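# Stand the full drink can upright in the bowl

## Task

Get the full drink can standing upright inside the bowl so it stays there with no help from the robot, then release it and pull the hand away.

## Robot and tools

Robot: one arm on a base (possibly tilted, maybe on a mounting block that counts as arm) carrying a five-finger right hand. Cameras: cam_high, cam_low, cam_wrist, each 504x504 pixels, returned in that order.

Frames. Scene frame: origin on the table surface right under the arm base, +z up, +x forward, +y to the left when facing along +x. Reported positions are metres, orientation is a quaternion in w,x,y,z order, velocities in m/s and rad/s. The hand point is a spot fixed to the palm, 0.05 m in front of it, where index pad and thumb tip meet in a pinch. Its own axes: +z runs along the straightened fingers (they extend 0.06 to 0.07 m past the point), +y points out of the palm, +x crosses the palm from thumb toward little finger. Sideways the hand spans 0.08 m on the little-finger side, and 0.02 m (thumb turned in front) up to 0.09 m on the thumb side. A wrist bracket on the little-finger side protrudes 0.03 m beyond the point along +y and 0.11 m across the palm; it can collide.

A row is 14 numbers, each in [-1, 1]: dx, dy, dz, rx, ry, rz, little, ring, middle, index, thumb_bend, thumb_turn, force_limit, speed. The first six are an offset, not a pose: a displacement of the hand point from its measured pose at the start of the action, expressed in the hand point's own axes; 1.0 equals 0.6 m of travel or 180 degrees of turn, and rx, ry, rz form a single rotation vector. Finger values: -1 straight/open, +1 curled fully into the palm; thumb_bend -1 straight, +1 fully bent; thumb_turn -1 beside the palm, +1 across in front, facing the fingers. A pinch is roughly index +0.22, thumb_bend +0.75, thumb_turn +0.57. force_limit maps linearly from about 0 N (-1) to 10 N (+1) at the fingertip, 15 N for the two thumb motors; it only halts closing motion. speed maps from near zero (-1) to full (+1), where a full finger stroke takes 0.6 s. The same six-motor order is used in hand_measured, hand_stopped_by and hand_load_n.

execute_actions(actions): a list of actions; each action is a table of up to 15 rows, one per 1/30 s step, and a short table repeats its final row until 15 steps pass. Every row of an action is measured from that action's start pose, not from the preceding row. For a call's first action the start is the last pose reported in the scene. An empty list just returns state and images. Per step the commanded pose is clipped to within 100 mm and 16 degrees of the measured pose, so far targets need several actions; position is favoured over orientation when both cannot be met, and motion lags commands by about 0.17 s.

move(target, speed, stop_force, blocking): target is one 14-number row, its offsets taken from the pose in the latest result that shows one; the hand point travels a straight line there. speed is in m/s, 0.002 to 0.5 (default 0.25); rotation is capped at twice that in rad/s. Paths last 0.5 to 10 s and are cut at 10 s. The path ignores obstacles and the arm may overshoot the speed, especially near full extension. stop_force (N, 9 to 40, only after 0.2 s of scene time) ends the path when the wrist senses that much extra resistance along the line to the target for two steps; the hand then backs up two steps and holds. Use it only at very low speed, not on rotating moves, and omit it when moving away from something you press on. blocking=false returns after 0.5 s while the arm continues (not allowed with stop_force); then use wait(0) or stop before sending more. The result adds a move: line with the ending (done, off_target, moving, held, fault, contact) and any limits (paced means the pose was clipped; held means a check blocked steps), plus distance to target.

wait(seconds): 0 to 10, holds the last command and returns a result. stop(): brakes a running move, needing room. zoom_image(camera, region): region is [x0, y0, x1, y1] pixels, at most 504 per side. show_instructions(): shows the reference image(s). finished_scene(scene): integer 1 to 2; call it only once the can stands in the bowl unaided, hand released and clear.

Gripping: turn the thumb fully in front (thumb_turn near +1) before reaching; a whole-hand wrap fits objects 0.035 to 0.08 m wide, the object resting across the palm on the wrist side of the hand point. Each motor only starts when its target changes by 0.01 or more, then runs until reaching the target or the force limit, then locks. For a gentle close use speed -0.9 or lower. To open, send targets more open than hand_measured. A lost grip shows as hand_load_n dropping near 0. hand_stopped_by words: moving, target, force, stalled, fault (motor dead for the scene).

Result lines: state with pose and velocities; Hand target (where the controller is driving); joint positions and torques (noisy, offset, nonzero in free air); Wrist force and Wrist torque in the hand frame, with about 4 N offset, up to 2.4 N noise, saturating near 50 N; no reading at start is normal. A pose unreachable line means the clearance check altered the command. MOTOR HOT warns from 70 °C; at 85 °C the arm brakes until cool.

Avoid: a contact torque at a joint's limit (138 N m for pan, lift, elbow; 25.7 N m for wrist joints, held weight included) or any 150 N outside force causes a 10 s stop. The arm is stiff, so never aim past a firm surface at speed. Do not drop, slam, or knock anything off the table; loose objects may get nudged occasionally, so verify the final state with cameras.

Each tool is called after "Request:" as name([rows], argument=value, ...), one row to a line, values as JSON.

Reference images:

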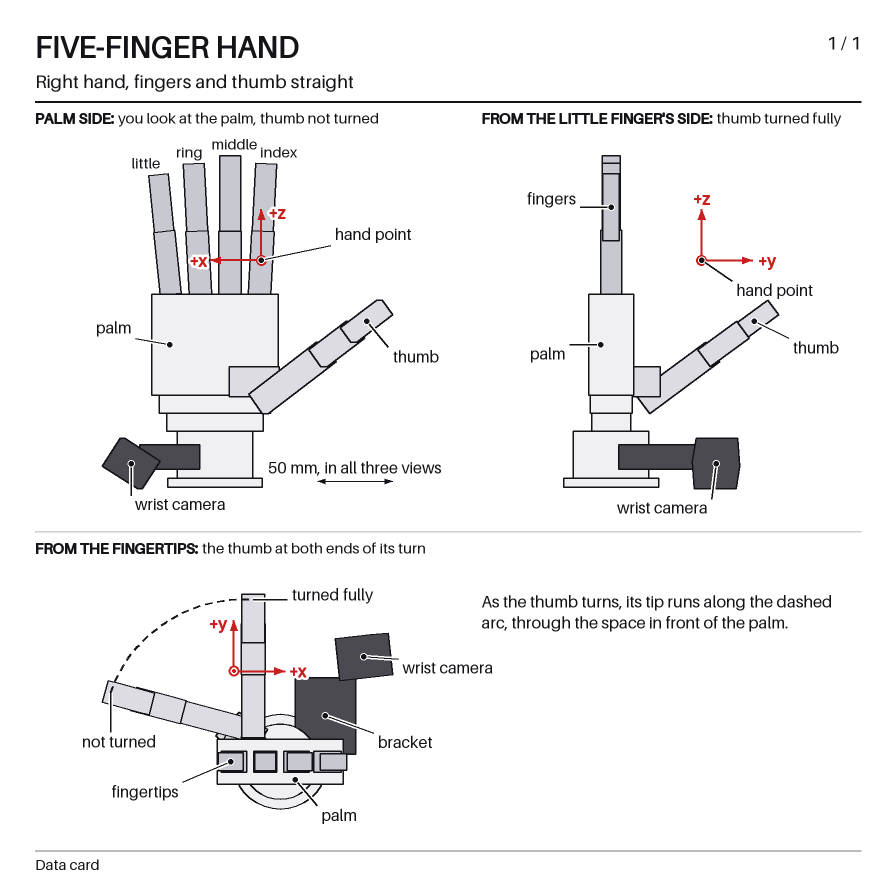

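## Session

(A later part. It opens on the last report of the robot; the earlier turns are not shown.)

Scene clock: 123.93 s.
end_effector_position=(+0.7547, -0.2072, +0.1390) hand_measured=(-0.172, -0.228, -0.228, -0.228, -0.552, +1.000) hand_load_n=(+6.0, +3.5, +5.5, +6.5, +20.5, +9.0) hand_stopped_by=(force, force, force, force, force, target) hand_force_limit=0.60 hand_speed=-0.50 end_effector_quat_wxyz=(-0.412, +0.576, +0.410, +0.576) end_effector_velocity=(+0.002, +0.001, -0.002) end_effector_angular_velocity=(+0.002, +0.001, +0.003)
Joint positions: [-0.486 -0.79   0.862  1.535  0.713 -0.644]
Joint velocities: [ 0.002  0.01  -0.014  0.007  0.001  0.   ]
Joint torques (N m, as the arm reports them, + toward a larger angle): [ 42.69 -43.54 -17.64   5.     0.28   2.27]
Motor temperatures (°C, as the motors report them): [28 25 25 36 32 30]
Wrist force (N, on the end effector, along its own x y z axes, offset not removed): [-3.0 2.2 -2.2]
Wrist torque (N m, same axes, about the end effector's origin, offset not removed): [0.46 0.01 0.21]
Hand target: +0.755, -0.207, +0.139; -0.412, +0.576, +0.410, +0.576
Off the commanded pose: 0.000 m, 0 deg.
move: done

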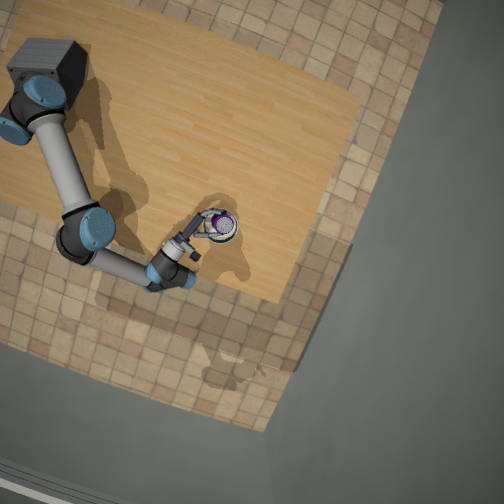

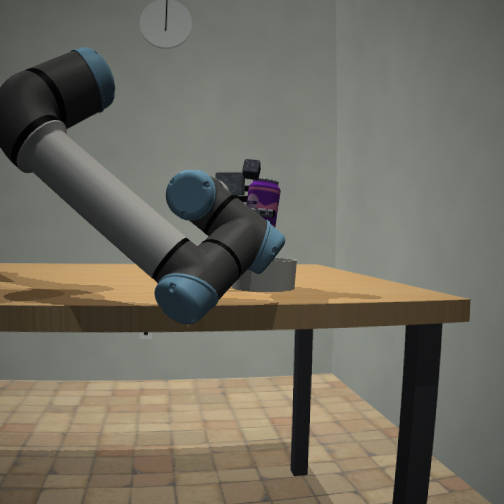

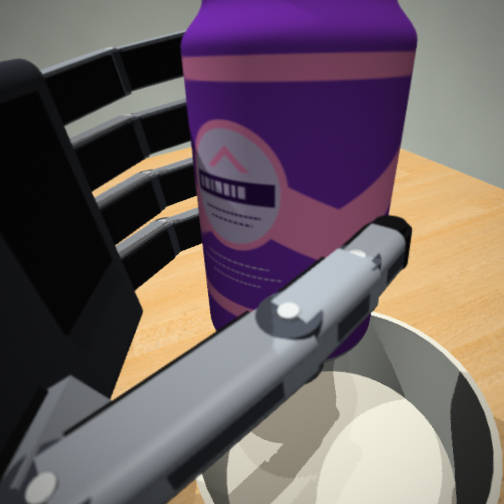

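Request:
move(target=[-0.09,0,0,0,0,0,0.8,0.8,0.8,0.8,0.6,1,0.6,-0.5], speed=0.04, stop_force=10)

Scene clock: 145.00 s.
end_effector_position=(+0.7555, -0.2086, +0.0934) hand_measured=(-0.172, -0.228, -0.228, -0.228, -0.552, +1.000) hand_load_n=(+6.0, +3.5, +5.5, +6.5, +20.5, +9.0) hand_stopped_by=(force, force, force, force, force, target) hand_force_limit=0.60 hand_speed=-0.50 end_effector_quat_wxyz=(-0.409, +0.575, +0.411, +0.577) end_effector_velocity=(-0.000, +0.000, -0.000) end_effector_angular_velocity=(+0.001, +0.001, +0.001)
Joint positions: [-0.525 -0.712  0.804  1.556  0.715 -0.707]
Joint velocities: [-0.     0.001 -0.     0.001  0.    -0.   ]
Joint torques (N m, as the arm reports them, + toward a larger angle): [ 30.58 -44.16 -11.16   2.31  -1.21  -0.16]
Motor temperatures (°C, as the motors report them): [28 25 25 36 32 30]
Wrist force (N, on the end effector, along its own x y z axes, offset not removed): [-5.5 2.7 -0.1]
Wrist torque (N m, same axes, about the end effector's origin, offset not removed): [0.08 0.10 0.14]
Hand target: +0.755, -0.209, +0.093; -0.409, +0.575, +0.411, +0.577
Off the commanded pose: 0.009 m, 0 deg.
FORCE FAULT: contact force on the arm reached its limit, and the arm stopped for 10 seconds. The contact can be on any part of the arm, not only on its tool. That time counts as 20 of the actions that you can send in this scene. The arm's remaining commands of this call were not run. The arm holds still and accepts commands again. Move the arm away from the contact; if what it grips holds it there, let go first. Pushing or pulling that hard again can fault the arm again.
move: fault

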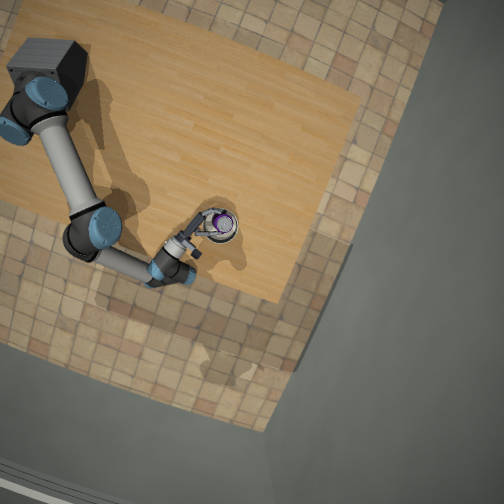

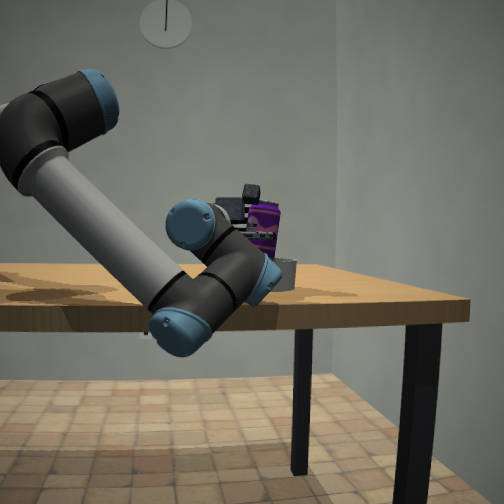

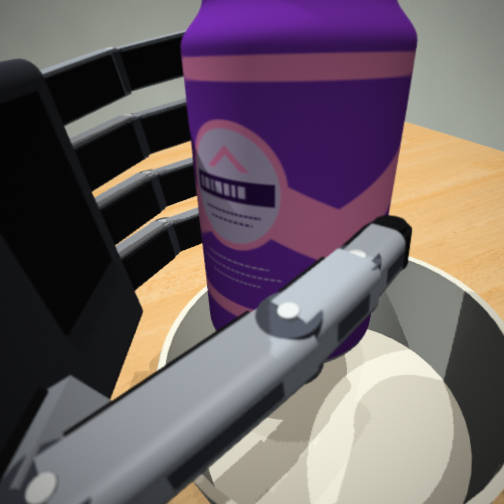

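Request:
execute_actions([
  [[0.015,0,0,0,0,0,-0.35,-0.4,-0.4,-0.4,-0.65,1,0.6,-0.9]],
  [[0,0,0,0,0,0,-0.35,-0.4,-0.4,-0.4,-0.65,1,0.6,-0.9]],
  [[0,0,0,0,0,0,-1,-1,-1,-1,-1,1,0.6,0]],
  [[0,0,0,0,0,0,-1,-1,-1,-1,-1,1,0.6,0]],
])

Scene clock: 150.53 s.
end_effector_position=(+0.7555, -0.2085, +0.1022) hand_measured=(-1.000, -1.000, -1.000, -1.000, -1.000, +1.000) hand_load_n=(+0.0, +0.0, +0.0, +0.0, +0.0, +0.0) hand_stopped_by=(target, target, target, target, target, target) hand_force_limit=0.60 hand_speed=0.00 end_effector_quat_wxyz=(-0.409, +0.575, +0.411, +0.577) end_effector_velocity=(+0.000, -0.000, +0.001) end_effector_angular_velocity=(-0.000, -0.001, -0.000)
Joint positions: [-0.518 -0.728  0.816  1.552  0.715 -0.696]
Joint velocities: [ 0.    -0.001  0.     0.    -0.    -0.   ]
Joint torques (N m, as the arm reports them, + toward a larger angle): [ 33.3  -43.79 -17.45   4.35  -3.05  -1.37]
Motor temperatures (°C, as the motors report them): [28 25 25 36 32 30]
Wrist force (N, on the end effector, along its own x y z axes, offset not removed): [1.8 -2.7 1.6]
Wrist torque (N m, same axes, about the end effector's origin, offset not removed): [-0.48 -0.21 0.09]
Hand target: +0.755, -0.209, +0.102; -0.409, +0.575, +0.411, +0.577
Off the commanded pose: 0.000 m, 0 deg.

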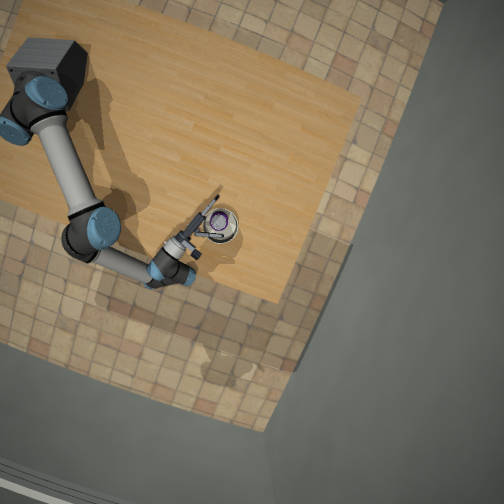

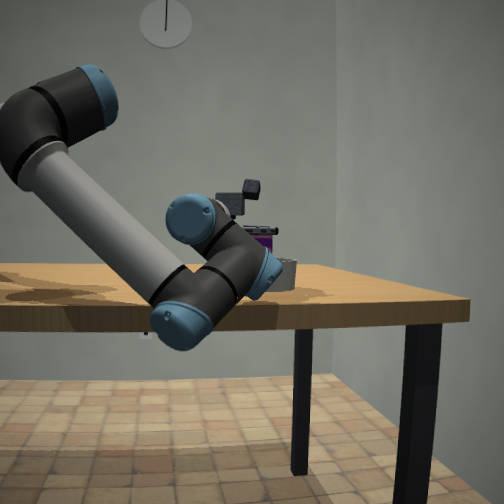

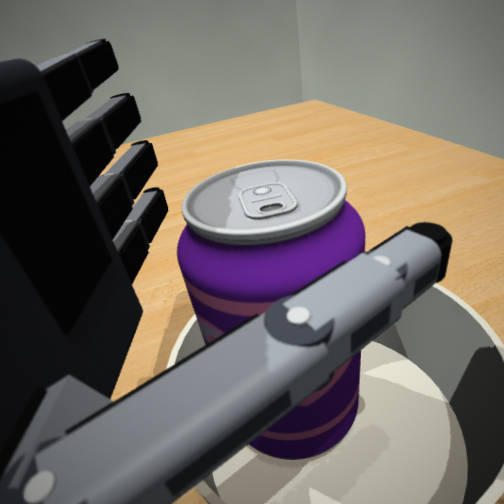

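Standing in the bowl. Lift clear.

Request:
move(target=[0.3,0,0,0,0,0,-1,-1,-1,-1,-1,1,0.6,0], speed=0.25)

Scene clock: 153.80 s.
end_effector_position=(+0.7550, -0.2085, +0.2818) hand_measured=(-1.000, -1.000, -1.000, -1.000, -1.000, +1.000) hand_load_n=(+0.0, +0.0, +0.0, +0.0, +0.0, +0.0) hand_stopped_by=(target, target, target, target, target, target) hand_force_limit=0.60 hand_speed=0.00 end_effector_quat_wxyz=(-0.409, +0.576, +0.411, +0.577) end_effector_velocity=(+0.000, -0.000, +0.002) end_effector_angular_velocity=(-0.001, +0.001, -0.001)
Joint positions: [-0.344 -0.971  0.897  1.513  0.72  -0.43 ]
Joint velocities: [ 0.003 -0.003 -0.001 -0.002  0.001  0.006]
Joint torques (N m, as the arm reports them, + toward a larger angle): [ 41.06 -51.59 -20.3    0.5    1.04   2.42]
Motor temperatures (°C, as the motors report them): [28 25 25 36 32 30]
Wrist force (N, on the end effector, along its own x y z axes, offset not removed): [-2.3 -2.7 2.2]
Wrist torque (N m, same axes, about the end effector's origin, offset not removed): [-0.49 0.33 -0.23]
Hand target: +0.755, -0.208, +0.282; -0.409, +0.576, +0.411, +0.577
Off the commanded pose: 0.000 m, 0 deg.
move: done

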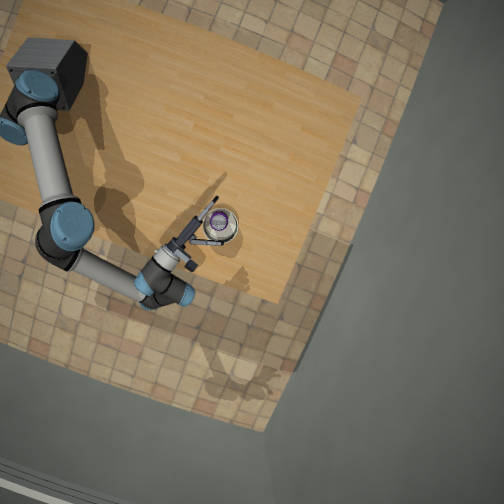

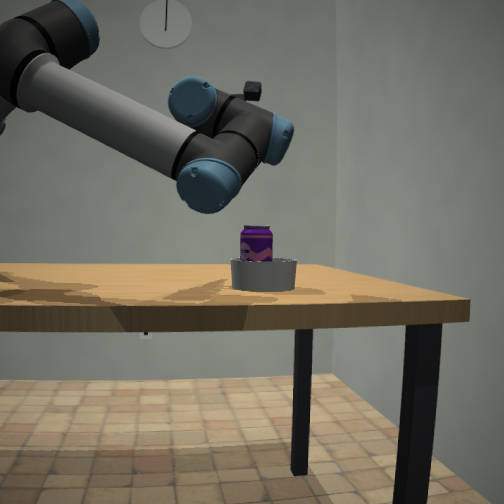

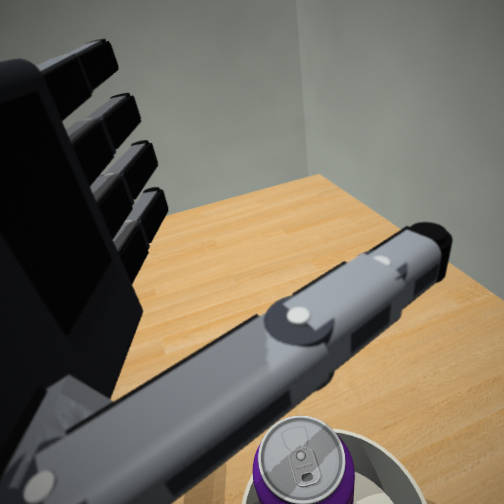

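Request:
finished_scene(scene=1)

The scene is finished: the task was done.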